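# Sort heavy parcels from cart into desk letter tray

## Task

Three identical-looking parcels sit on the cart's top tier; one or two of them are heavy and the others much lighter, which shows up as higher motor effort in command replies while a parcel is lifted. Every heavy parcel must end up fully within the walls of the letter tray on the desk, and every light parcel must end up on the cart's top tier within its rim. At the end the gripper must have released everything and the robot must have moved away. The robot must not tip over or finish leaning, and nothing may count as placed if it stays put only because the robot is holding or propping it.

## Robot and tools

Robot: a Hello Robot Stretch 3 with one arm. It has a two-wheeled base (0.33 m long, 0.34 m wide), a lift on a mast, and a telescoping arm that reaches out to the robot's RIGHT. The base cannot slide sideways, so to shift the gripper forward or back you drive the base. Turning in place pivots about the point between the drive wheels, 0.05 m behind the front edge; with the arm in and wrist folded the swept radius is 0.28 m, and an unfolded level wrist reaches past that.

Frames: the base frame has its origin on the floor between the drive wheels, x forward, y left, z up. hand_pose is reported in this frame at the fingertip closing point. The odometry frame is the base frame where the robot started; heading is positive to the left, from -3.142 to 3.142.

Tool execute_actions takes {"actions": [...]}, run in order; an empty list just returns the current state and images. Each action is {"robot": ..., "steps": n, "until": ...}. steps is 1 to 450 control steps at 30 per second (default 1); {"steps": n} alone only waits. "robot" may hold "base", "joints", "contact_limits", or both base and joints, which start together and keep running after the action ends. base takes exactly one key: translate_m, a straight drive in metres relative to where the base is when the command begins (positive forward, magnitude at most 1), or rotate_rad, an in-place turn in radians relative to the current heading (positive counter-clockwise, magnitude at most 3.2). joints holds absolute targets by name; unnamed joints keep their previous goals. Ranges: lift_m 0 to 1.1 (arm height); arm_m 0 to 0.52 (extension); wrist_yaw_rad -1.345 to 4.42 (0 along the arm, positive toward the front, 3.0 folded over the base); wrist_pitch_rad -1.57 to 0.451 (negative tips fingers down); wrist_roll_rad -2.911 to 2.911; gripper_m -0.089 to 0.179 (larger is wider; actual fingertip gap is smaller, by 0.007 nearly closed and 0.025 fully open, and zero below 0.007); head_pan_rad -3.953 to 1.73 (0 forward, positive left, -1.57 along the arm); head_tilt_rad -1.53 to 0.419 (negative down). contact_limits {"arm_m": value} sets the effort percent (1 to 100) at which the arm motion halts; it holds until the next arm_m command. "robot" may instead be a list of up to 8 commands run one after another, including {"pause_s": s} with s up to 15, or {"stop": true}, which brakes everything and clears the queue. A new command overrides at once and discards any older queue. One bad argument rejects the whole call.

until: {"robot": {"status": "ended"}} fires when nothing reports moving and no queue runs; use steps 450 with it to wait for a motion to finish. Other fields compare with [op, value] using =, !=, <, <=, >, >= on printed values (joints to three decimals, base to four), e.g. "lift_m": [">", 0.3]. {"any": {"status": "ended"}} fires when the first motion or queue finishes. Never wait for an exact "=" reading; "done" means within tolerance.

Tool zoom_image: {"camera": one of head_camera, nav_camera, wrist_camera, "region": [x0, y0, x1, y1]} in pixels of that camera's last image, origin top-left, at most 504 by 504. head_camera is 896x504, nav_camera 672x504 fisheye, wrist_camera 644x364. Head pan and tilt aim both head cameras.

Tool finished_scene: {"scene": n} closes the current scene permanently and reports success. Call it only after every motion has ended and the layout is final.

Result lines: base_status and joint_status per joint (moving, done, off_target, contact_stop, time_out, stopped, not_commanded, torque_fault); the base bracket gives distance travelled versus its goal. joint_goals, measured_speeds, refusals, queue and queue_left appear too. motor_effort per joint is percent of maximum, positive pushing toward larger values, with a peak in brackets; it carries fixed bias and noise, so compare a parcel's lift effort against the others rather than trusting absolute numbers. Lifting a heavy parcel raises lift_m effort clearly. lidar_m lists 12 distances in 30-degree sectors (1st ahead, 4th left, 7th behind, 10th right) in a plane 0.17 m up. wrist_depth_mm and head_depth_mm are 7x7 depth grids. base_tilt in degrees shows leaning. A robot.on_its_own line reports goals the robot altered itself, slack joints after a stop, servos switched off, or tilt. "refused:", "dropped:" and "replaced:" lines explain rejected goals and cut-short queues, counting from 0.

Gripping: close to a gripper_m smaller than the parcel width; lower squeezes harder, but too hard triggers a stall guard that eases off, letting heavy items slip. Release by opening at least 0.02 beyond the touching value. Readings and "done" do not prove a hold; check images and effort.

Speed: the base is fast (0.30 m/s, 1.9 rad/s) only with lift_m under 0.30, arm_m under 0.03 and wrist_yaw_rad over 2.54; otherwise 0.10 m/s and 0.63 rad/s.

Cautions: fold or unfold the wrist only with lift_m between 0.32 and 0.95, wrist_pitch_rad -0.4 and roll near 0; once folded the lift may go down to 0.25. With yaw below -0.4 keep pitch at -0.5 or lower. Arm or lift pressing on something rigid ends in contact_stop and that joint goes slack until commanded again; a slack lift may sag under load. Pushing against a fixed object with the gripper higher than about 0.45 m can topple the robot, as can a second push after a contact_stop, driving while hooked on furniture, or reversing into snags. If tilt appears, back out the last move in small steps, pull the gripper free, and lower lift_m to about 0.2 if still tipped. Wrist servos overheated by hard pushing switch off for 10 s. Avoid dropping, slamming or shoving parcels; objects may get nudged occasionally, so verify positions before finishing.

Each tool is called after "Request:" as name(argument=value, ...), one argument or row to a line, values as JSON.

## Session

I'll start by looking at the scene.

Request:
execute_actions(
  actions=[],
)

Scene clock: 0.00 s.
robot.base_odometry: x=+0.000 y=+0.000 heading=+0.000 (m, m, rad; robot's odometry frame)
robot.turned_by_wheels: +0.000 (rad since the last result)
robot.turned_by_imu: +0.000 (rad since the last result)
robot.base_tilt: forward=+0.7 right=-0.8 (deg)
robot.lidar_m: 2.01 2.22 2.28 2.04 1.68 1.21 1.37 1.56 1.55 1.75 2.11 1.78
robot.head_depth_mm: 2026 2057 2092 2092 2043 2001 1915 / 2150 2186 2230 2255 2289 2310 2163 / 2255 2364 2387 2435 2447 2496 2180 / 2260 2559 2578 2614 2673 2687 2191 / 2219 2761 2823 2873 2930 2872 2201 / 2214 3000 3065 3098 3154 3075 2220 / 2195 2875 2907 2905 2924 2860 2236
robot.base_status: not_commanded
robot.joint_positions: lift_m=+0.506 arm_m=+0.001 wrist_yaw_rad=+2.800 wrist_pitch_rad=-0.420 wrist_roll_rad=-0.006 gripper_m=+0.037 head_pan_rad=-0.008 head_tilt_rad=+0.009
robot.joint_goals: lift_m=+0.506 arm_m=+0.001 wrist_yaw_rad=+2.800 wrist_pitch_rad=-0.420 wrist_roll_rad=-0.006 gripper_m=+0.037 head_pan_rad=-0.008 head_tilt_rad=+0.009
robot.joint_status: lift_m=not_commanded arm_m=not_commanded wrist_yaw_rad=not_commanded wrist_pitch_rad=not_commanded wrist_roll_rad=not_commanded gripper_m=not_commanded head_pan_rad=not_commanded head_tilt_rad=not_commanded
robot.measured_speeds: translate_m=+0.000 rotate_rad=+0.000 lift_m=+0.000 arm_m=+0.000 wrist_yaw_rad=+0.000 wrist_pitch_rad=+0.000 wrist_roll_rad=+0.000 head_pan_rad=+0.000 head_tilt_rad=+0.000
robot: refusals=0 queue=idle queue_left=0
robot.motor_effort: left_wheel=+0 right_wheel=+1 lift_m=+27 arm_m=-2 wrist_yaw_rad=+1 wrist_pitch_rad=+6 wrist_roll_rad=+0 gripper_m=+0 head_pan_rad=+0 head_tilt_rad=+2 (%)
robot.hand_pose: x=+0.0538 y=+0.0648 z=+0.5188 quat_wxyz=(+0.263, +0.704, +0.029, +0.659) (m; robot's base frame)
robot.wrist_depth_mm: - - - - - - - / - - - - - - - / - - - - - - - / - - - - - - - / 949 981 950 928 964 926 919 / 796 - 806 800 - 785 772 / 694 - 680 688 680 678 667
pictures: head_camera (sideways: a quarter turn clockwise sets it upright), nav_camera (sideways: a quarter turn counterclockwise sets it upright), wrist_camera
Images, in order (width x height): head_camera 896x504, nav_camera 672x504, wrist_camera 644x364.

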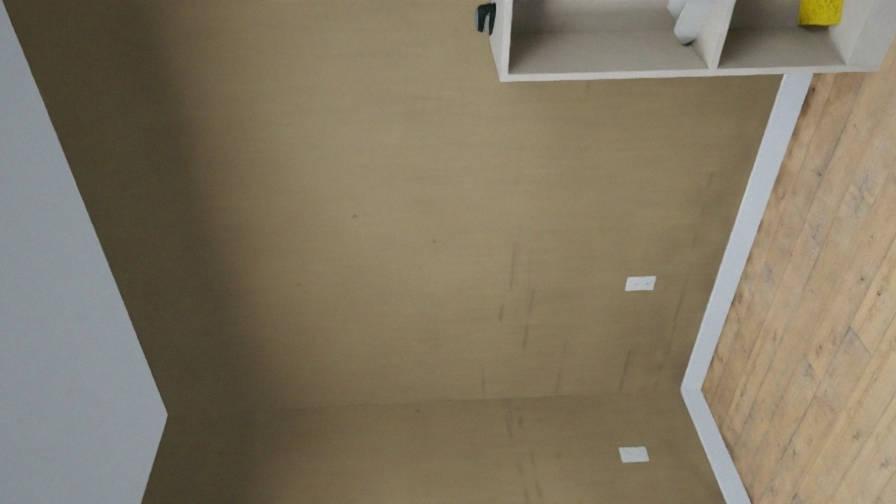

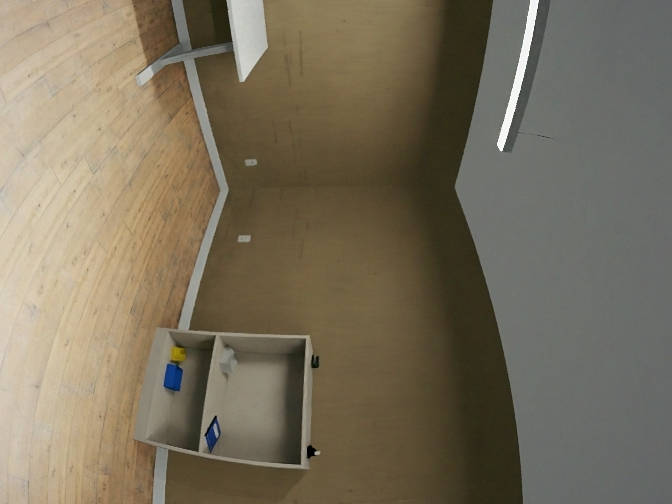

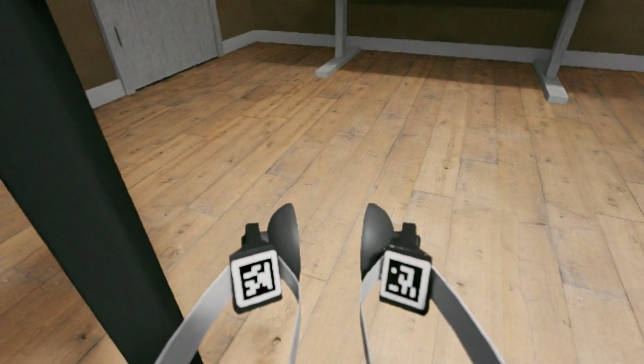

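Request:
execute_actions(
  actions=[
    {"robot": {"joints": {"head_pan_rad": 1.5, "head_tilt_rad": -0.5}}, "steps": 150, "until": {"robot": {"status": "ended"}}},
  ],
)

Scene clock: 7.73 s.
robot.base_odometry: x=+0.000 y=+0.000 heading=+0.000 (m, m, rad; robot's odometry frame)
robot.turned_by_wheels: +0.000 (rad since the last result)
robot.turned_by_imu: -0.001 (rad since the last result)
robot.base_tilt: forward=+0.8 right=-0.9 (deg)
robot.lidar_m: 2.01 2.22 2.28 2.04 1.68 1.22 1.38 1.55 1.55 1.75 2.11 1.78
robot.head_depth_mm: 2250 2324 2571 2385 1871 1525 1291 / 2396 2549 2809 2401 1866 1527 1293 / 2527 2735 2971 2401 1878 1530 1299 / 2534 2733 2960 2429 1878 1529 1297 / 2217 2365 2592 2426 1885 1538 1301 / 1996 2137 2278 2365 1893 1538 1307 / 1803 1911 2040 2186 1901 1540 1306
robot.base_status: not_commanded
robot.joint_positions: lift_m=+0.506 arm_m=+0.001 wrist_yaw_rad=+2.800 wrist_pitch_rad=-0.420 wrist_roll_rad=-0.006 gripper_m=+0.037 head_pan_rad=+1.493 head_tilt_rad=-0.493
robot.joint_goals: lift_m=+0.506 arm_m=+0.001 wrist_yaw_rad=+2.800 wrist_pitch_rad=-0.420 wrist_roll_rad=-0.006 gripper_m=+0.037 head_pan_rad=+1.500 head_tilt_rad=-0.500
robot.joint_status: lift_m=not_commanded arm_m=not_commanded wrist_yaw_rad=not_commanded wrist_pitch_rad=not_commanded wrist_roll_rad=not_commanded gripper_m=not_commanded head_pan_rad=done head_tilt_rad=done
robot.measured_speeds: translate_m=+0.000 rotate_rad=+0.000 lift_m=+0.000 arm_m=+0.000 wrist_yaw_rad=+0.000 wrist_pitch_rad=+0.000 wrist_roll_rad=+0.000 head_pan_rad=+0.000 head_tilt_rad=+0.000
robot: refusals=0 queue=done queue_left=0
robot.motor_effort: left_wheel=+0(0) right_wheel=+1(1) lift_m=+28(27) arm_m=-2(1) wrist_yaw_rad=+1(1) wrist_pitch_rad=+6(6) wrist_roll_rad=+0(0) gripper_m=+0(0) head_pan_rad=+3(28) head_tilt_rad=-3(23) (%)
robot.hand_pose: x=+0.0538 y=+0.0648 z=+0.5188 quat_wxyz=(+0.263, +0.704, +0.029, +0.659) (m; robot's base frame)
robot.wrist_depth_mm: - - - - - - - / - - - - - - - / - - - - - - - / - - - - - - - / 959 975 961 945 971 914 908 / 803 - 808 789 - 785 771 / 701 - 680 686 682 672 671
pictures: head_camera (sideways: a quarter turn clockwise sets it upright), nav_camera (sideways: a quarter turn counterclockwise sets it upright), wrist_camera
Images, in order (width x height): head_camera 896x504, nav_camera 672x504, wrist_camera 644x364.

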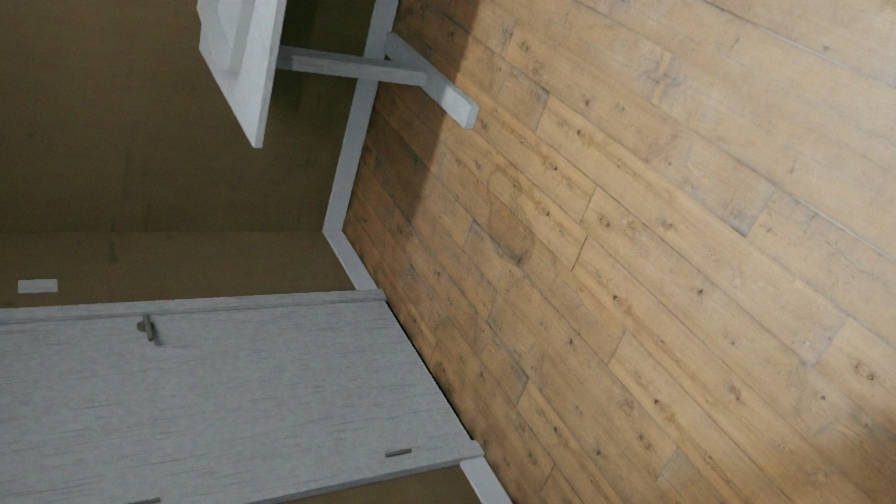

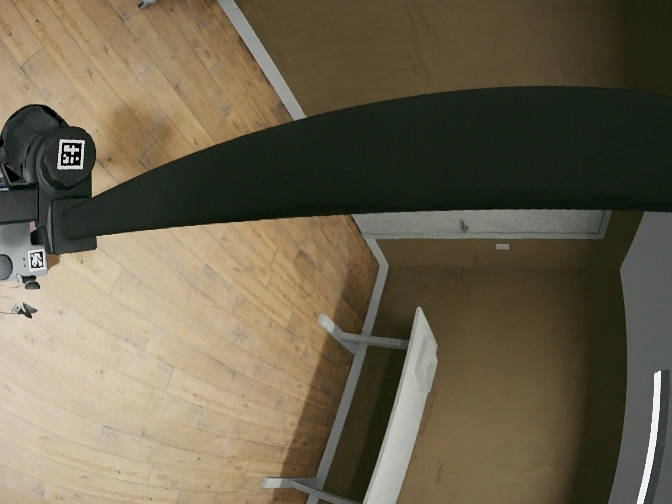

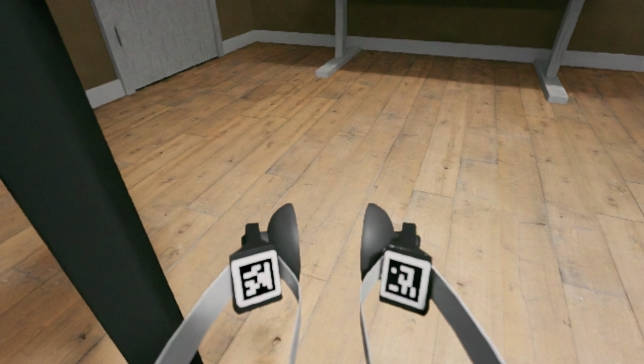

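Request:
execute_actions(
  actions=[
    {"robot": {"joints": {"head_pan_rad": 1.1, "head_tilt_rad": -0.35}}, "steps": 150, "until": {"robot": {"status": "ended"}}},
  ],
)

Request:
execute_actions(
  actions=[
    {"robot": {"joints": {"head_pan_rad": -2.9, "head_tilt_rad": -0.5}}, "steps": 150, "until": {"robot": {"status": "ended"}}},
  ],
)

Scene clock: 19.00 s.
robot.base_odometry: x=+0.000 y=+0.000 heading=+0.000 (m, m, rad; robot's odometry frame)
robot.turned_by_wheels: +0.000 (rad since the last result)
robot.turned_by_imu: +0.000 (rad since the last result)
robot.base_tilt: forward=+0.8 right=-0.8 (deg)
robot.lidar_m: 2.01 2.21 2.29 2.03 1.68 1.22 1.37 1.56 1.55 1.75 2.11 1.78
robot.head_depth_mm: 2144 2287 2297 2630 2219 1725 1414 / 2187 2312 2301 2670 2211 1726 1415 / 2225 2384 2351 2736 2220 1737 1414 / 2266 2420 2357 2788 2239 1736 1424 / 2296 2489 2372 2806 2251 1742 1423 / 2356 2531 2696 2886 2268 1756 1431 / 2415 2581 2822 2995 2278 1763 1443
robot.base_status: not_commanded
robot.joint_positions: lift_m=+0.506 arm_m=+0.001 wrist_yaw_rad=+2.800 wrist_pitch_rad=-0.420 wrist_roll_rad=-0.006 gripper_m=+0.037 head_pan_rad=+1.107 head_tilt_rad=-0.359
robot.joint_goals: lift_m=+0.506 arm_m=+0.001 wrist_yaw_rad=+2.800 wrist_pitch_rad=-0.420 wrist_roll_rad=-0.006 gripper_m=+0.037 head_pan_rad=+1.100 head_tilt_rad=-0.350
robot.joint_status: lift_m=not_commanded arm_m=not_commanded wrist_yaw_rad=not_commanded wrist_pitch_rad=not_commanded wrist_roll_rad=not_commanded gripper_m=not_commanded head_pan_rad=done head_tilt_rad=done
robot.measured_speeds: translate_m=+0.000 rotate_rad=+0.000 lift_m=+0.000 arm_m=+0.000 wrist_yaw_rad=+0.000 wrist_pitch_rad=+0.000 wrist_roll_rad=+0.000 head_pan_rad=+0.000 head_tilt_rad=+0.000
robot: refusals=0 queue=done queue_left=0
robot.motor_effort: left_wheel=+0(0) right_wheel=+1(1) lift_m=+27(27) arm_m=-1(2) wrist_yaw_rad=+0(1) wrist_pitch_rad=+6(6) wrist_roll_rad=+0(0) gripper_m=+0(1) head_pan_rad=-2(21) head_tilt_rad=+4(13) (%)
robot.hand_pose: x=+0.0538 y=+0.0648 z=+0.5188 quat_wxyz=(+0.263, +0.704, +0.029, +0.659) (m; robot's base frame)
robot.wrist_depth_mm: - - - - - - - / - - - - - - - / - - - - - - - / - - - - - - - / 953 972 964 966 977 936 923 / 796 - 818 792 - 789 782 / 701 - 676 696 672 671 669
pictures: head_camera (sideways: a quarter turn clockwise sets it upright), nav_camera (sideways: a quarter turn counterclockwise sets it upright), wrist_camera
Images, in order (width x height): head_camera 896x504, nav_camera 672x504, wrist_camera 644x364.

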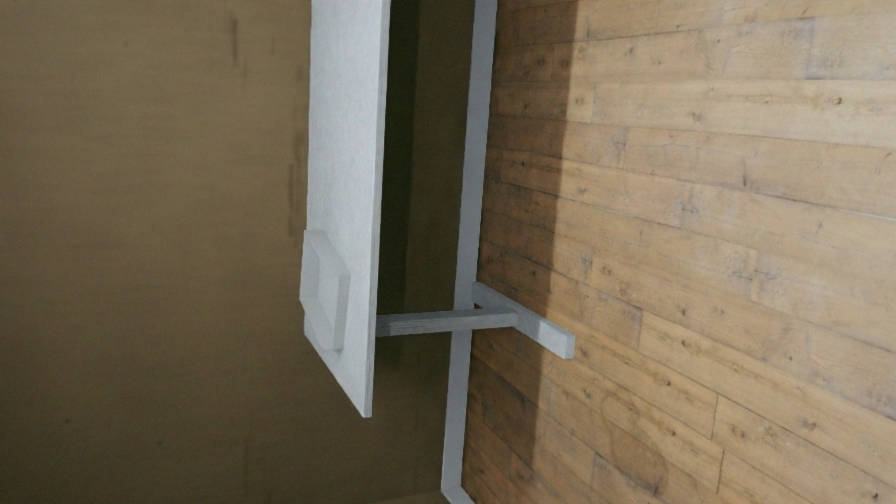

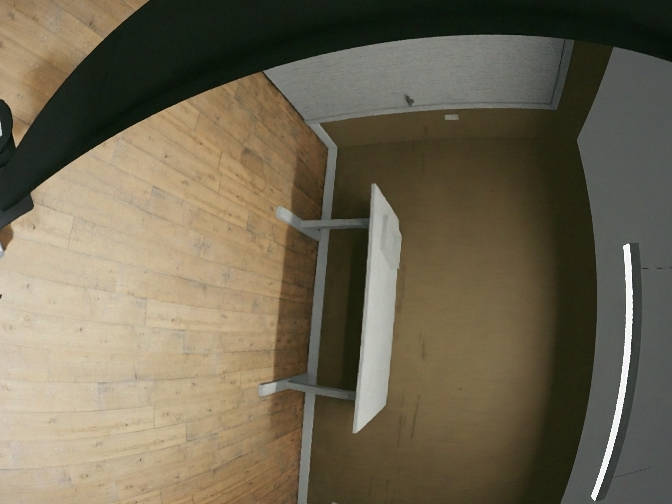

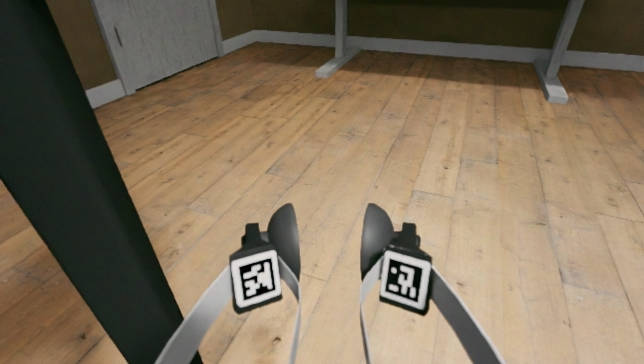

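Scene clock: 21.43 s.
robot.base_odometry: x=+0.000 y=+0.000 heading=+0.000 (m, m, rad; robot's odometry frame)
robot.turned_by_wheels: +0.000 (rad since the last result)
robot.turned_by_imu: +0.000 (rad since the last result)
robot.base_tilt: forward=+0.7 right=-0.9 (deg)
robot.lidar_m: 2.00 2.22 2.28 2.03 1.68 1.22 1.38 1.56 1.55 1.75 2.11 1.79
robot.head_depth_mm: 1752 1876 2017 2146 1806 1526 1293 / 1929 2063 2240 2304 1880 1530 1295 / 2124 2304 2526 2404 1884 1526 1295 / 2299 2511 2738 2413 1880 1537 1301 / 2179 2351 2583 2425 1877 1535 1299 / 2054 2203 2372 1883 1884 1541 1302 / 1945 1995 1581 1716 1834 1551 1306
robot.base_status: not_commanded
robot.joint_positions: lift_m=+0.506 arm_m=+0.001 wrist_yaw_rad=+2.800 wrist_pitch_rad=-0.420 wrist_roll_rad=-0.006 gripper_m=+0.037 head_pan_rad=-2.893 head_tilt_rad=-0.494
robot.joint_goals: lift_m=+0.506 arm_m=+0.001 wrist_yaw_rad=+2.800 wrist_pitch_rad=-0.420 wrist_roll_rad=-0.006 gripper_m=+0.037 head_pan_rad=-2.900 head_tilt_rad=-0.500
robot.joint_status: lift_m=not_commanded arm_m=not_commanded wrist_yaw_rad=not_commanded wrist_pitch_rad=not_commanded wrist_roll_rad=not_commanded gripper_m=not_commanded head_pan_rad=done head_tilt_rad=done
robot.measured_speeds: translate_m=+0.000 rotate_rad=+0.000 lift_m=+0.000 arm_m=+0.000 wrist_yaw_rad=+0.000 wrist_pitch_rad=+0.000 wrist_roll_rad=+0.000 head_pan_rad=+0.000 head_tilt_rad=+0.000
robot: refusals=0 queue=done queue_left=0
robot.motor_effort: left_wheel=+0(1) right_wheel=+1(1) lift_m=+27(27) arm_m=-1(2) wrist_yaw_rad=+1(0) wrist_pitch_rad=+6(6) wrist_roll_rad=+0(1) gripper_m=+0(0) head_pan_rad=-2(27) head_tilt_rad=-3(14) (%)
robot.hand_pose: x=+0.0538 y=+0.0648 z=+0.5188 quat_wxyz=(+0.263, +0.704, +0.029, +0.659) (m; robot's base frame)
robot.wrist_depth_mm: - - - - - - - / - - - - - - - / - - - - - - - / - - - - - - - / 927 978 967 935 970 917 922 / 819 - 804 792 - 781 780 / 691 - 688 682 682 670 667
pictures: head_camera (sideways: a quarter turn clockwise sets it upright), nav_camera (sideways: a quarter turn counterclockwise sets it upright), wrist_camera
Images, in order (width x height): head_camera 896x504, nav_camera 672x504, wrist_camera 644x364.

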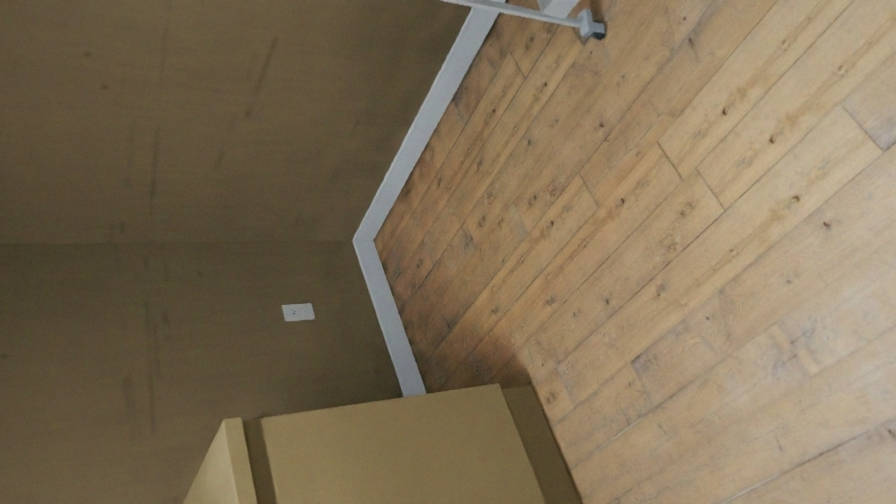

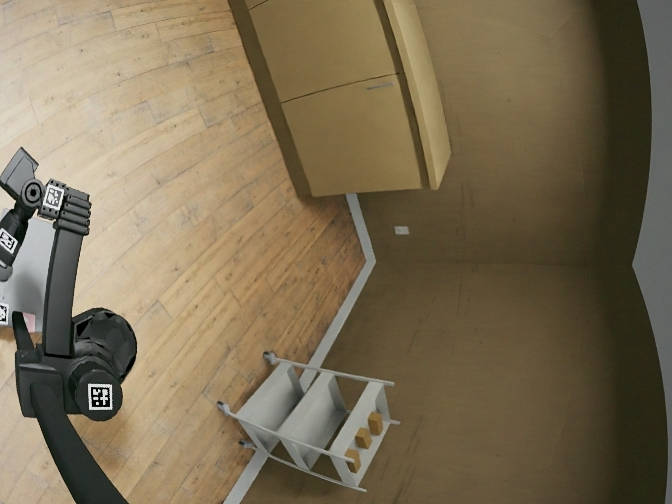

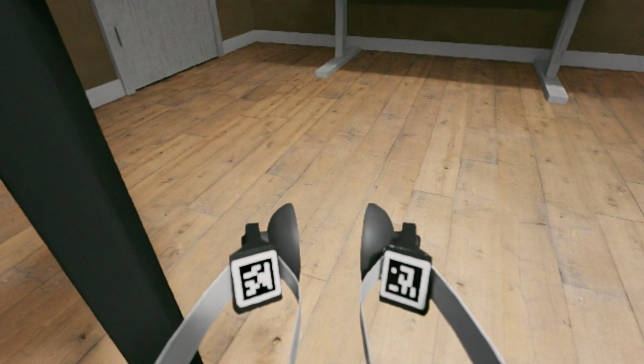

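Request:
execute_actions(
  actions=[
    {"robot": {"joints": {"head_pan_rad": -3.5, "head_tilt_rad": -0.55}}, "steps": 150, "until": {"robot": {"status": "ended"}}},
  ],
)

Scene clock: 28.90 s.
robot.base_odometry: x=+0.000 y=+0.000 heading=+0.000 (m, m, rad; robot's odometry frame)
robot.turned_by_wheels: +0.000 (rad since the last result)
robot.turned_by_imu: +0.000 (rad since the last result)
robot.base_tilt: forward=+0.7 right=-0.8 (deg)
robot.lidar_m: 2.01 2.22 2.28 2.03 1.68 1.22 1.37 1.55 1.55 1.75 2.11 1.79
robot.head_depth_mm: 1380 1514 1660 1845 1771 1465 1254 / 1419 1556 1722 1912 1763 1473 1257 / 1465 1610 1566 1801 1726 1475 1263 / 1507 1667 1530 1690 1707 1478 1262 / 1554 1713 1613 1764 1731 1480 1272 / 1613 1771 1967 2162 1795 1478 1269 / 1662 1843 2090 2230 1804 1491 1271
robot.base_status: not_commanded
robot.joint_positions: lift_m=+0.506 arm_m=+0.001 wrist_yaw_rad=+2.800 wrist_pitch_rad=-0.420 wrist_roll_rad=-0.006 gripper_m=+0.037 head_pan_rad=-3.493 head_tilt_rad=-0.543
robot.joint_goals: lift_m=+0.506 arm_m=+0.001 wrist_yaw_rad=+2.800 wrist_pitch_rad=-0.420 wrist_roll_rad=-0.006 gripper_m=+0.037 head_pan_rad=-3.500 head_tilt_rad=-0.550
robot.joint_status: lift_m=not_commanded arm_m=not_commanded wrist_yaw_rad=not_commanded wrist_pitch_rad=not_commanded wrist_roll_rad=not_commanded gripper_m=not_commanded head_pan_rad=done head_tilt_rad=done
robot.measured_speeds: translate_m=+0.000 rotate_rad=+0.000 lift_m=+0.000 arm_m=+0.000 wrist_yaw_rad=+0.000 wrist_pitch_rad=+0.000 wrist_roll_rad=+0.000 head_pan_rad=+0.000 head_tilt_rad=+0.000
robot: refusals=0 queue=done queue_left=0
robot.motor_effort: left_wheel=+0(0) right_wheel=+1(0) lift_m=+27(27) arm_m=-2(2) wrist_yaw_rad=+0(1) wrist_pitch_rad=+6(6) wrist_roll_rad=+0(0) gripper_m=-1(1) head_pan_rad=-2(23) head_tilt_rad=-2(8) (%)
robot.hand_pose: x=+0.0538 y=+0.0648 z=+0.5188 quat_wxyz=(+0.263, +0.704, +0.029, +0.659) (m; robot's base frame)
robot.wrist_depth_mm: - - - - - - - / - - - - - - - / - - - - - - - / - - - - - - - / 947 973 953 933 974 928 919 / 802 - 812 800 - 781 772 / 690 - 682 684 682 677 670
pictures: head_camera (sideways: a quarter turn clockwise sets it upright), nav_camera (sideways: a quarter turn counterclockwise sets it upright), wrist_camera
Images, in order (width x height): head_camera 896x504, nav_camera 672x504, wrist_camera 644x364.

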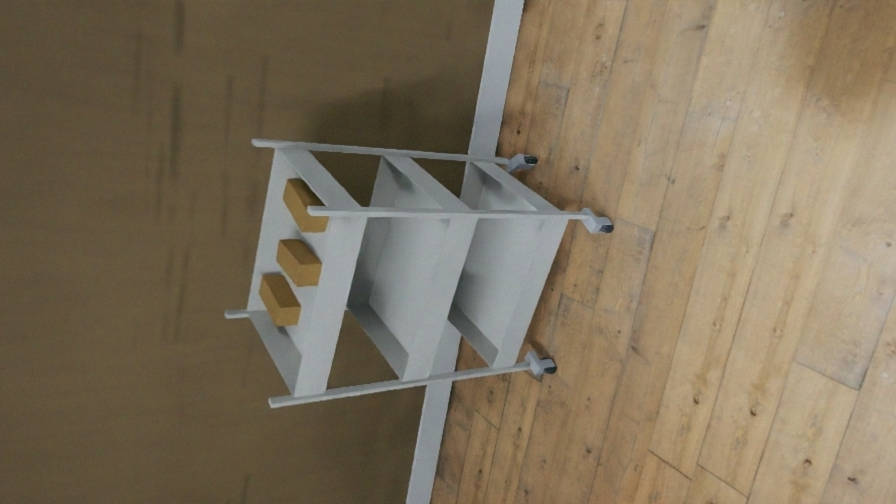

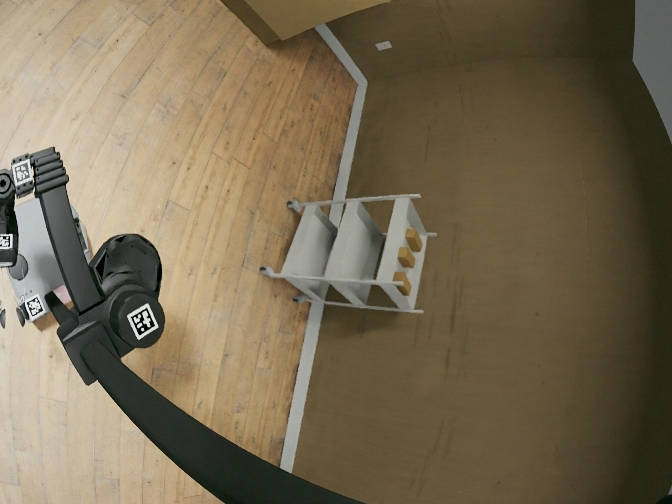

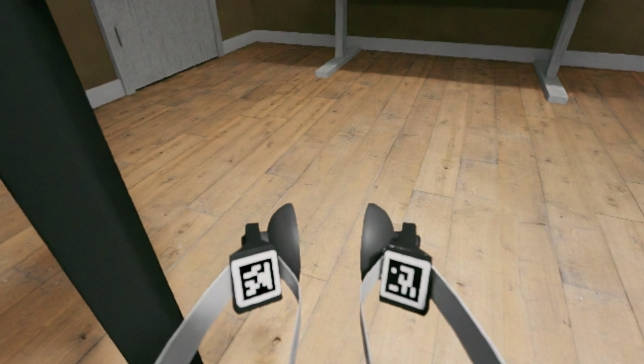

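Request:
zoom_image(
  camera="head_camera",
  region=[200, 100, 650, 440],
)

Region (200, 100, 650, 440) of head_camera's 896x504 image, scaled by 1.120, with more detail than that image has; it fills the top 381 rows of this view, and the rest is white.

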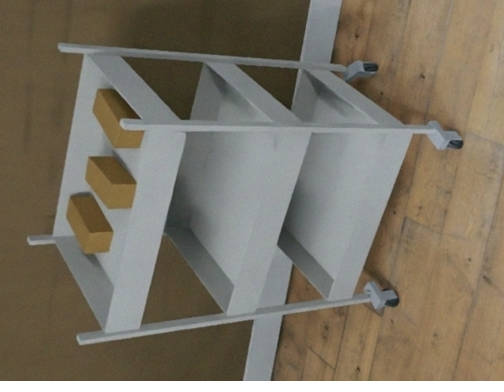

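Request:
zoom_image(
  camera="head_camera",
  region=[210, 120, 390, 420],
)

Region (210, 120, 390, 420) of head_camera's 896x504 image, scaled by 1.680, with more detail than that image has; it fills the left 302 columns of this view, and the rest is white.

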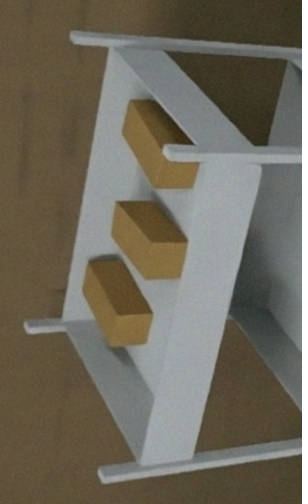

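Request:
zoom_image(
  camera="head_camera",
  region=[250, 165, 350, 335],
)

Region (250, 165, 350, 335) of head_camera's 896x504 image, scaled by 2.965, with more detail than that image has; it fills the left 296 columns of this view, and the rest is white.

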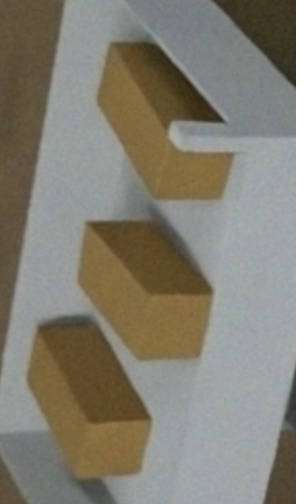

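Request:
execute_actions(
  actions=[
    {"robot": {"base": {"translate_m": -1.0}, "joints": {"wrist_yaw_rad": 0.0, "wrist_pitch_rad": -0.4, "head_pan_rad": -3.75, "head_tilt_rad": -1.0}}, "steps": 200, "until": {"robot": {"wrist_yaw_rad": ["<", 0.3]}}},
    {"robot": {"joints": {"lift_m": 1.0, "wrist_pitch_rad": -1.57, "wrist_yaw_rad": 0.0, "gripper_m": 0.11}}, "steps": 450, "until": {"robot": {"status": "ended"}}},
  ],
)

Scene clock: 159.87 s.
robot.base_odometry: x=-1.000 y=+0.000 heading=+0.000 (m, m, rad; robot's odometry frame)
robot.turned_by_wheels: +0.000 (rad since the last result)
robot.turned_by_imu: -0.003 (rad since the last result)
robot.base_tilt: forward=+0.7 right=-0.9 (deg)
robot.lidar_m: 2.94 3.10 2.08 0.52 0.47 0.48 1.02 1.53 0.88 0.99 1.63 2.66
robot.head_depth_mm: - - - - 1267 1206 1115 / - - - - - 1195 1111 / - - - 1019 1232 1192 1089 / - - - 1037 1290 1239 - / - - - 1415 1304 1239 - / - - - 1437 1314 1220 - / - - - 1394 1317 1205 1113
robot.base_status: done (translate_m -1.0000 of -1.0000)
robot.joint_positions: lift_m=+1.000 arm_m=+0.001 wrist_yaw_rad=+0.003 wrist_pitch_rad=-1.563 wrist_roll_rad=-0.006 gripper_m=+0.110 head_pan_rad=-3.743 head_tilt_rad=-0.987
robot.joint_goals: lift_m=+1.000 arm_m=+0.001 wrist_yaw_rad=+0.000 wrist_pitch_rad=-1.570 wrist_roll_rad=-0.006 gripper_m=+0.110 head_pan_rad=-3.750 head_tilt_rad=-1.000
robot.joint_status: lift_m=done arm_m=not_commanded wrist_yaw_rad=done wrist_pitch_rad=done wrist_roll_rad=not_commanded gripper_m=done head_pan_rad=done head_tilt_rad=done
robot.measured_speeds: translate_m=+0.000 rotate_rad=+0.000 lift_m=+0.000 arm_m=+0.000 wrist_yaw_rad=+0.000 wrist_pitch_rad=+0.000 wrist_roll_rad=+0.000 head_pan_rad=+0.000 head_tilt_rad=+0.000
robot: refusals=0 queue=done queue_left=0
robot.motor_effort: left_wheel=+0(4) right_wheel=+1(4) lift_m=+36(38) arm_m=-1(1) wrist_yaw_rad=-4(6) wrist_pitch_rad=-3(9) wrist_roll_rad=+0(0) gripper_m=+0(99) head_pan_rad=-2(13) head_tilt_rad=-4(25) (%)
robot.hand_pose: x=-0.0217 y=-0.1243 z=+0.8818 quat_wxyz=(+0.504, +0.501, -0.499, -0.496) (m; robot's base frame)
robot.wrist_depth_mm: - 998 - - 995 995 987 / - - - - - - 993 / - - - - - - - / - - - - - - - / - - - - - - - / - - - - - - - / - - - - - - -
pictures: head_camera (sideways: a quarter turn clockwise sets it upright), nav_camera (sideways: a quarter turn counterclockwise sets it upright), wrist_camera
Images, in order (width x height): head_camera 896x504, nav_camera 672x504, wrist_camera 644x364.

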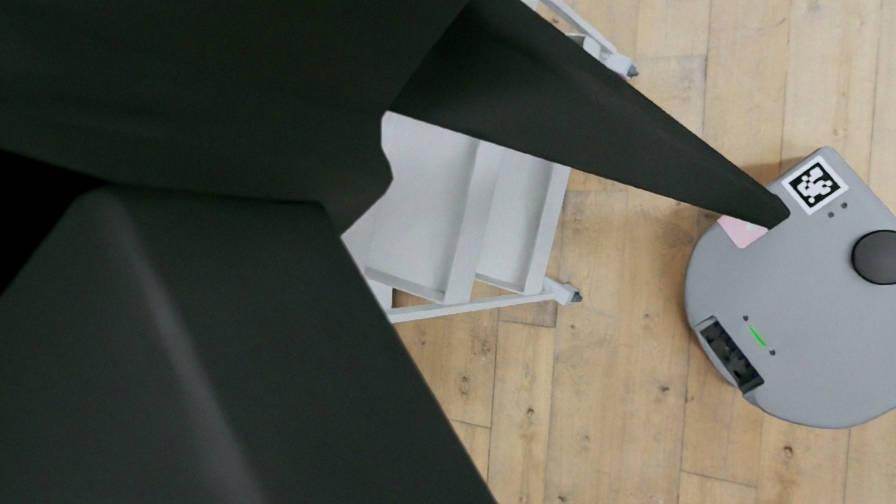

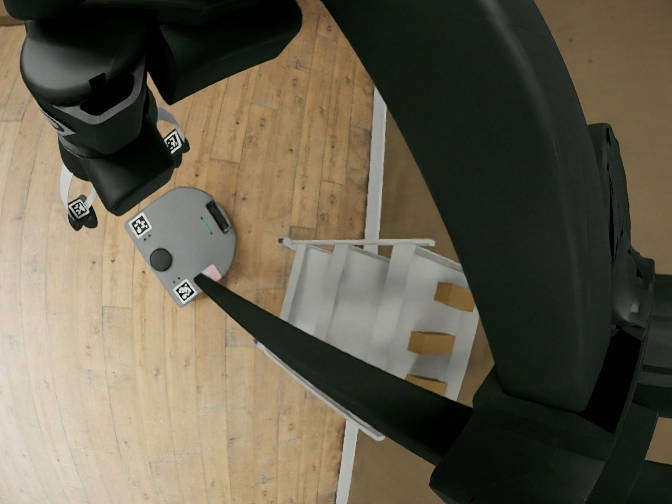

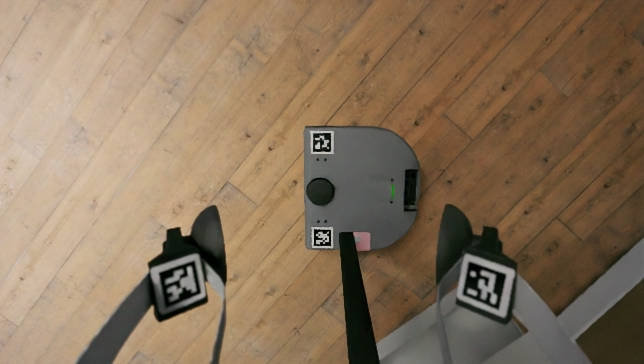

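Request:
execute_actions(
  actions=[
    {"robot": [{"base": {"translate_m": -0.13}, "joints": {"head_pan_rad": -1.57, "head_tilt_rad": -0.95}}, {"base": {"rotate_rad": -2.44}}], "steps": 450, "until": {"robot": {"status": "ended"}}},
  ],
)

Scene clock: 204.13 s.
robot.base_odometry: x=-1.130 y=+0.000 heading=-2.440 (m, m, rad; robot's odometry frame)
robot.turned_by_wheels: -2.440 (rad since the last result)
robot.turned_by_imu: -2.449 (rad since the last result)
robot.base_tilt: forward=+0.7 right=-0.9 (deg)
robot.lidar_m: 1.44 0.82 0.99 2.04 2.98 3.23 2.91 1.41 0.40 0.39 0.82 1.01
robot.head_depth_mm: - - - - 1213 1221 1119 / 797 - - - - 1190 1157 / 778 - - - - 1179 - / 782 - - - - 1193 - / 779 875 812 744 1128 1190 1116 / 762 895 1084 1371 1337 1219 1114 / 748 877 1051 1323 1336 1215 1114
robot.base_status: done (rotate_rad -2.4398 of -2.4400)
robot.joint_positions: lift_m=+1.000 arm_m=+0.001 wrist_yaw_rad=+0.003 wrist_pitch_rad=-1.563 wrist_roll_rad=-0.006 gripper_m=+0.110 head_pan_rad=-1.577 head_tilt_rad=-0.952
robot.joint_goals: lift_m=+1.000 arm_m=+0.001 wrist_yaw_rad=+0.000 wrist_pitch_rad=-1.570 wrist_roll_rad=-0.006 gripper_m=+0.110 head_pan_rad=-1.570 head_tilt_rad=-0.950
robot.joint_status: lift_m=done arm_m=not_commanded wrist_yaw_rad=done wrist_pitch_rad=done wrist_roll_rad=not_commanded gripper_m=done head_pan_rad=done head_tilt_rad=done
robot.measured_speeds: translate_m=+0.000 rotate_rad=+0.000 lift_m=+0.000 arm_m=+0.000 wrist_yaw_rad=+0.000 wrist_pitch_rad=+0.000 wrist_roll_rad=+0.000 head_pan_rad=+0.000 head_tilt_rad=+0.000
robot: refusals=0 queue=done queue_left=0
robot.motor_effort: left_wheel=+3(7) right_wheel=-4(7) lift_m=+37(36) arm_m=-2(2) wrist_yaw_rad=-4(4) wrist_pitch_rad=-3(3) wrist_roll_rad=+0(0) gripper_m=+0(0) head_pan_rad=+2(29) head_tilt_rad=+1(6) (%)
robot.hand_pose: x=-0.0217 y=-0.1242 z=+0.8818 quat_wxyz=(+0.504, +0.501, -0.499, -0.496) (m; robot's base frame)
robot.wrist_depth_mm: - - - 858 852 991 981 / - - - - - - - / - - - - - - - / - - - - - - - / - - - - - - - / - - - - - - - / 928 - - - - - -
pictures: head_camera (sideways: a quarter turn clockwise sets it upright), nav_camera (sideways: a quarter turn counterclockwise sets it upright), wrist_camera
Images, in order (width x height): head_camera 896x504, nav_camera 672x504, wrist_camera 644x364.

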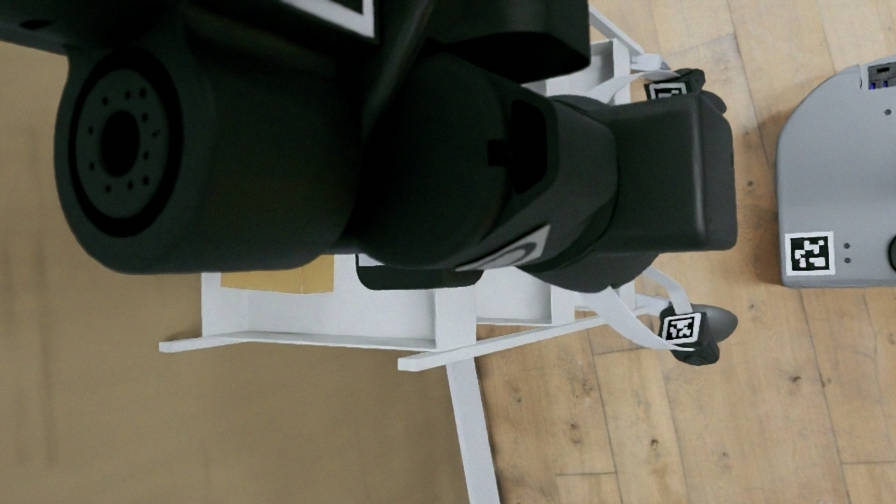

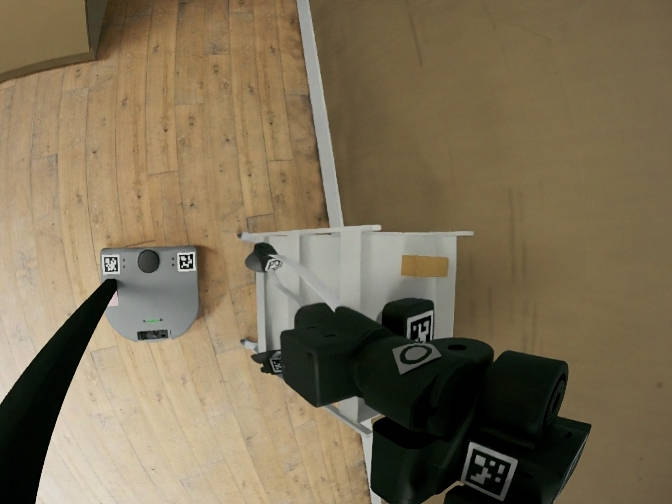

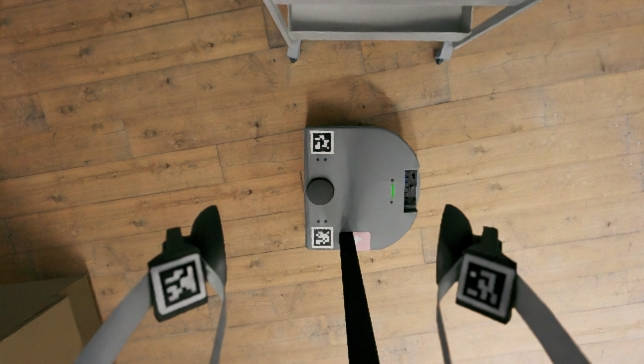

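Request:
execute_actions(
  actions=[
    {"robot": {"joints": {"arm_m": 0.43, "head_tilt_rad": -0.8}}, "steps": 300, "until": {"robot": {"status": "ended"}}},
  ],
)

Scene clock: 216.60 s.
robot.base_odometry: x=-1.130 y=+0.000 heading=-2.440 (m, m, rad; robot's odometry frame)
robot.turned_by_wheels: +0.000 (rad since the last result)
robot.turned_by_imu: -0.001 (rad since the last result)
robot.base_tilt: forward=+0.8 right=-0.9 (deg)
robot.lidar_m: 1.44 0.82 0.99 2.04 2.98 3.22 2.91 1.41 0.40 0.39 0.82 1.00
robot.head_depth_mm: 812 917 887 774 742 1099 1142 / 775 890 908 776 742 1124 1146 / 755 870 904 793 743 1053 1137 / - 885 890 794 743 1046 1142 / 723 832 898 829 730 1220 1146 / 709 810 942 1132 1364 1280 1144 / 697 790 919 1099 1346 1279 1146
robot.base_status: done (rotate_rad -2.4398 of -2.4400)
robot.joint_positions: lift_m=+1.000 arm_m=+0.430 wrist_yaw_rad=+0.001 wrist_pitch_rad=-1.564 wrist_roll_rad=-0.006 gripper_m=+0.110 head_pan_rad=-1.577 head_tilt_rad=-0.803
robot.joint_goals: lift_m=+1.000 arm_m=+0.430 wrist_yaw_rad=+0.000 wrist_pitch_rad=-1.570 wrist_roll_rad=-0.006 gripper_m=+0.110 head_pan_rad=-1.570 head_tilt_rad=-0.800
robot.joint_status: lift_m=done arm_m=done wrist_yaw_rad=done wrist_pitch_rad=done wrist_roll_rad=not_commanded gripper_m=done head_pan_rad=done head_tilt_rad=done
robot.measured_speeds: translate_m=+0.000 rotate_rad=+0.000 lift_m=+0.000 arm_m=+0.000 wrist_yaw_rad=+0.000 wrist_pitch_rad=+0.000 wrist_roll_rad=+0.000 head_pan_rad=+0.000 head_tilt_rad=+0.000
robot: refusals=0 queue=done queue_left=0
robot.motor_effort: left_wheel=+3(4) right_wheel=-4(4) lift_m=+36(37) arm_m=+1(0) wrist_yaw_rad=-1(4) wrist_pitch_rad=-3(3) wrist_roll_rad=+0(0) gripper_m=+0(0) head_pan_rad=+3(3) head_tilt_rad=+1(14) (%)
robot.hand_pose: x=-0.0217 y=-0.5523 z=+0.8818 quat_wxyz=(+0.504, +0.500, -0.499, -0.497) (m; robot's base frame)
robot.wrist_depth_mm: 514 585 357 311 351 351 350 / 821 960 366 316 360 361 312 / - - 379 326 368 368 319 / - - 390 385 379 376 329 / - - 394 398 396 390 389 / - - 414 407 405 - 395 / - - - 366 385 387 390
pictures: head_camera (sideways: a quarter turn clockwise sets it upright), nav_camera (sideways: a quarter turn counterclockwise sets it upright), wrist_camera
Images, in order (width x height): head_camera 896x504, nav_camera 672x504, wrist_camera 644x364.

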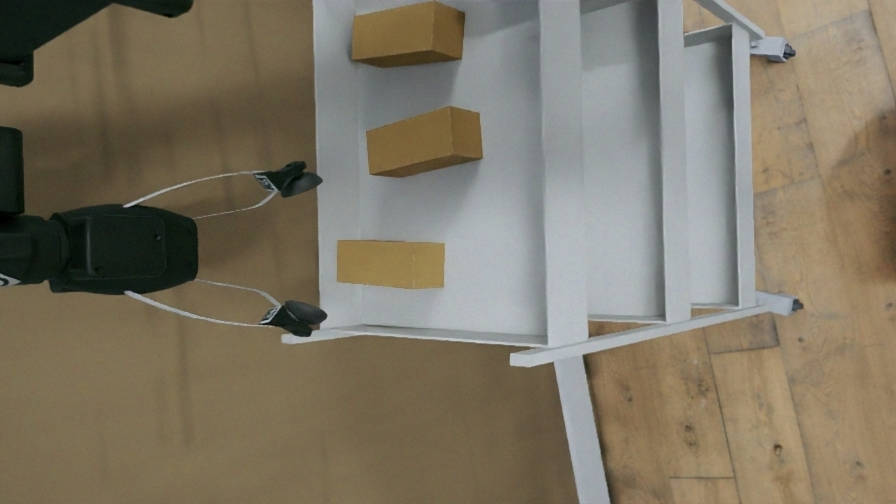

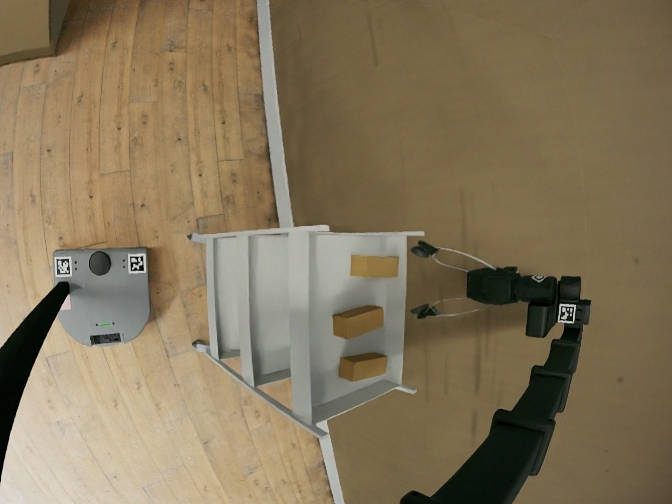

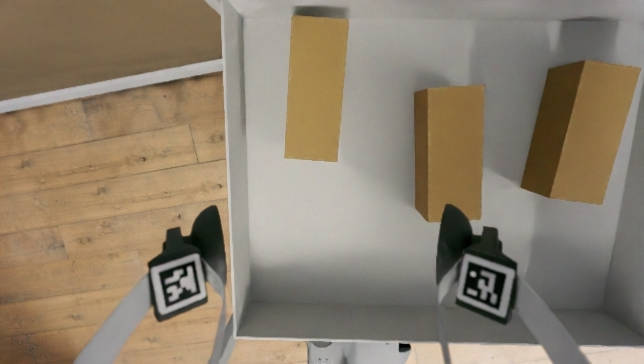

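Request:
execute_actions(
  actions=[
    {"robot": {"base": {"translate_m": 0.015}, "joints": {"arm_m": 0.492, "wrist_pitch_rad": -1.45, "wrist_yaw_rad": -0.07, "lift_m": 0.89, "gripper_m": 0.10}}, "steps": 300, "until": {"robot": {"status": "ended"}}},
  ],
)

Scene clock: 338.33 s.
robot.base_odometry: x=-1.141 y=-0.010 heading=-2.440 (m, m, rad; robot's odometry frame)
robot.turned_by_wheels: +0.000 (rad since the last result)
robot.turned_by_imu: -0.001 (rad since the last result)
robot.base_tilt: forward=+0.7 right=-0.9 (deg)
robot.lidar_m: 1.43 0.80 0.97 2.00 2.99 3.22 2.92 0.53 0.40 0.39 0.82 1.00
robot.head_depth_mm: 783 - - - 844 1097 1141 / - - 906 774 743 1124 1143 / - 873 902 795 744 1055 1136 / - - 891 791 743 1049 1144 / 722 824 921 868 746 1241 1144 / 709 806 941 1130 1378 1273 1143 / 694 789 918 1097 1349 1275 1145
robot.base_status: done (translate_m +0.0150 of +0.0150)
robot.joint_positions: lift_m=+0.890 arm_m=+0.492 wrist_yaw_rad=-0.068 wrist_pitch_rad=-1.453 wrist_roll_rad=-0.006 gripper_m=+0.100 head_pan_rad=-1.577 head_tilt_rad=-0.803
robot.joint_goals: lift_m=+0.890 arm_m=+0.492 wrist_yaw_rad=-0.070 wrist_pitch_rad=-1.450 wrist_roll_rad=-0.006 gripper_m=+0.100 head_pan_rad=-1.570 head_tilt_rad=-0.800
robot.joint_status: lift_m=done arm_m=done wrist_yaw_rad=done wrist_pitch_rad=done wrist_roll_rad=not_commanded gripper_m=done head_pan_rad=done head_tilt_rad=done
robot.measured_speeds: translate_m=+0.000 rotate_rad=+0.000 lift_m=+0.000 arm_m=+0.000 wrist_yaw_rad=+0.000 wrist_pitch_rad=+0.000 wrist_roll_rad=+0.000 head_pan_rad=+0.000 head_tilt_rad=+0.000
robot: refusals=0 queue=done queue_left=0
robot.motor_effort: left_wheel=+3(6) right_wheel=-3(6) lift_m=+16(40) arm_m=+0(0) wrist_yaw_rad=-3(3) wrist_pitch_rad=+1(1) wrist_roll_rad=+0(0) gripper_m=+0(57) head_pan_rad=+3(2) head_tilt_rad=+1(1) (%)
robot.hand_pose: x=-0.0220 y=-0.6428 z=+0.7719 quat_wxyz=(+0.514, +0.453, -0.542, -0.486) (m; robot's base frame)
robot.wrist_depth_mm: 240 267 307 359 432 540 732 / 332 327 447 583 697 919 914 / 506 650 250 219 270 267 266 / 976 967 273 221 272 269 267 / 980 993 278 223 274 220 270 / 986 997 281 226 278 222 270 / - - 285 283 280 241 277
pictures: head_camera (sideways: a quarter turn clockwise sets it upright), nav_camera (sideways: a quarter turn counterclockwise sets it upright), wrist_camera
Images, in order (width x height): head_camera 896x504, nav_camera 672x504, wrist_camera 644x364.

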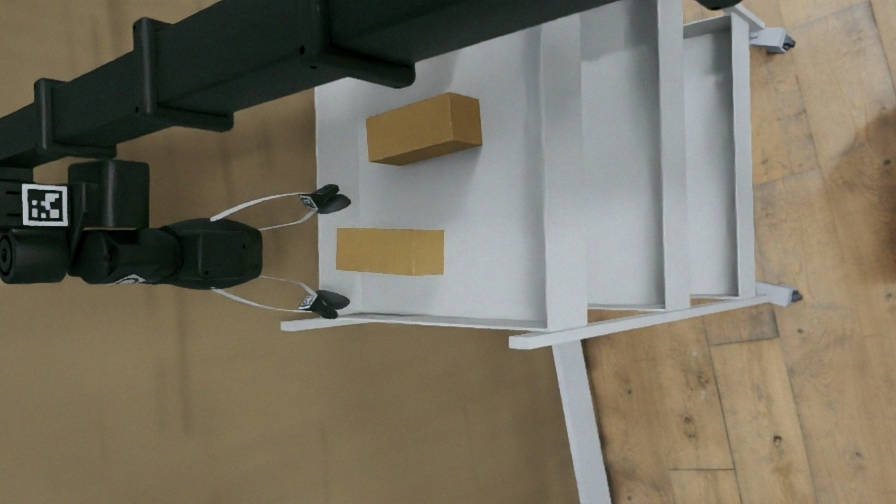

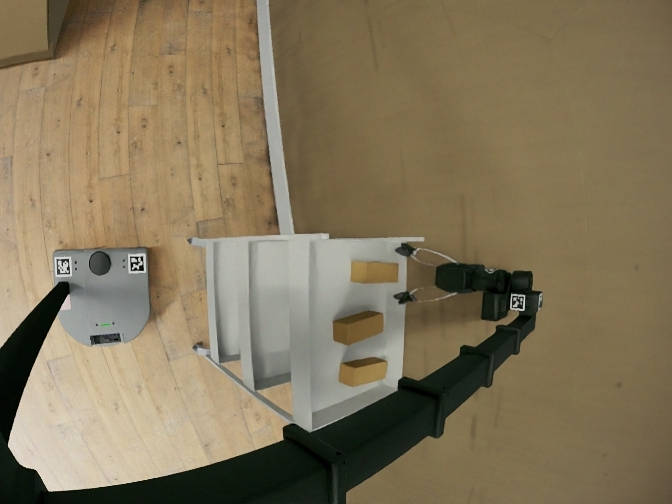

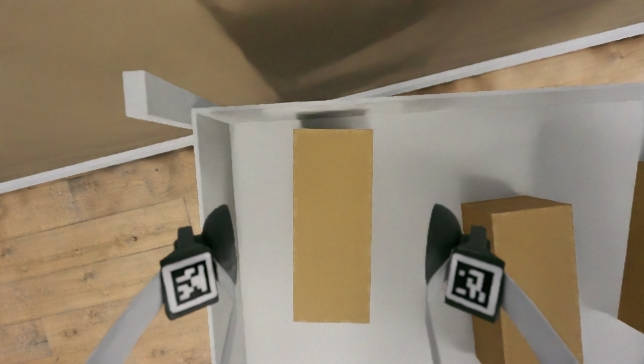

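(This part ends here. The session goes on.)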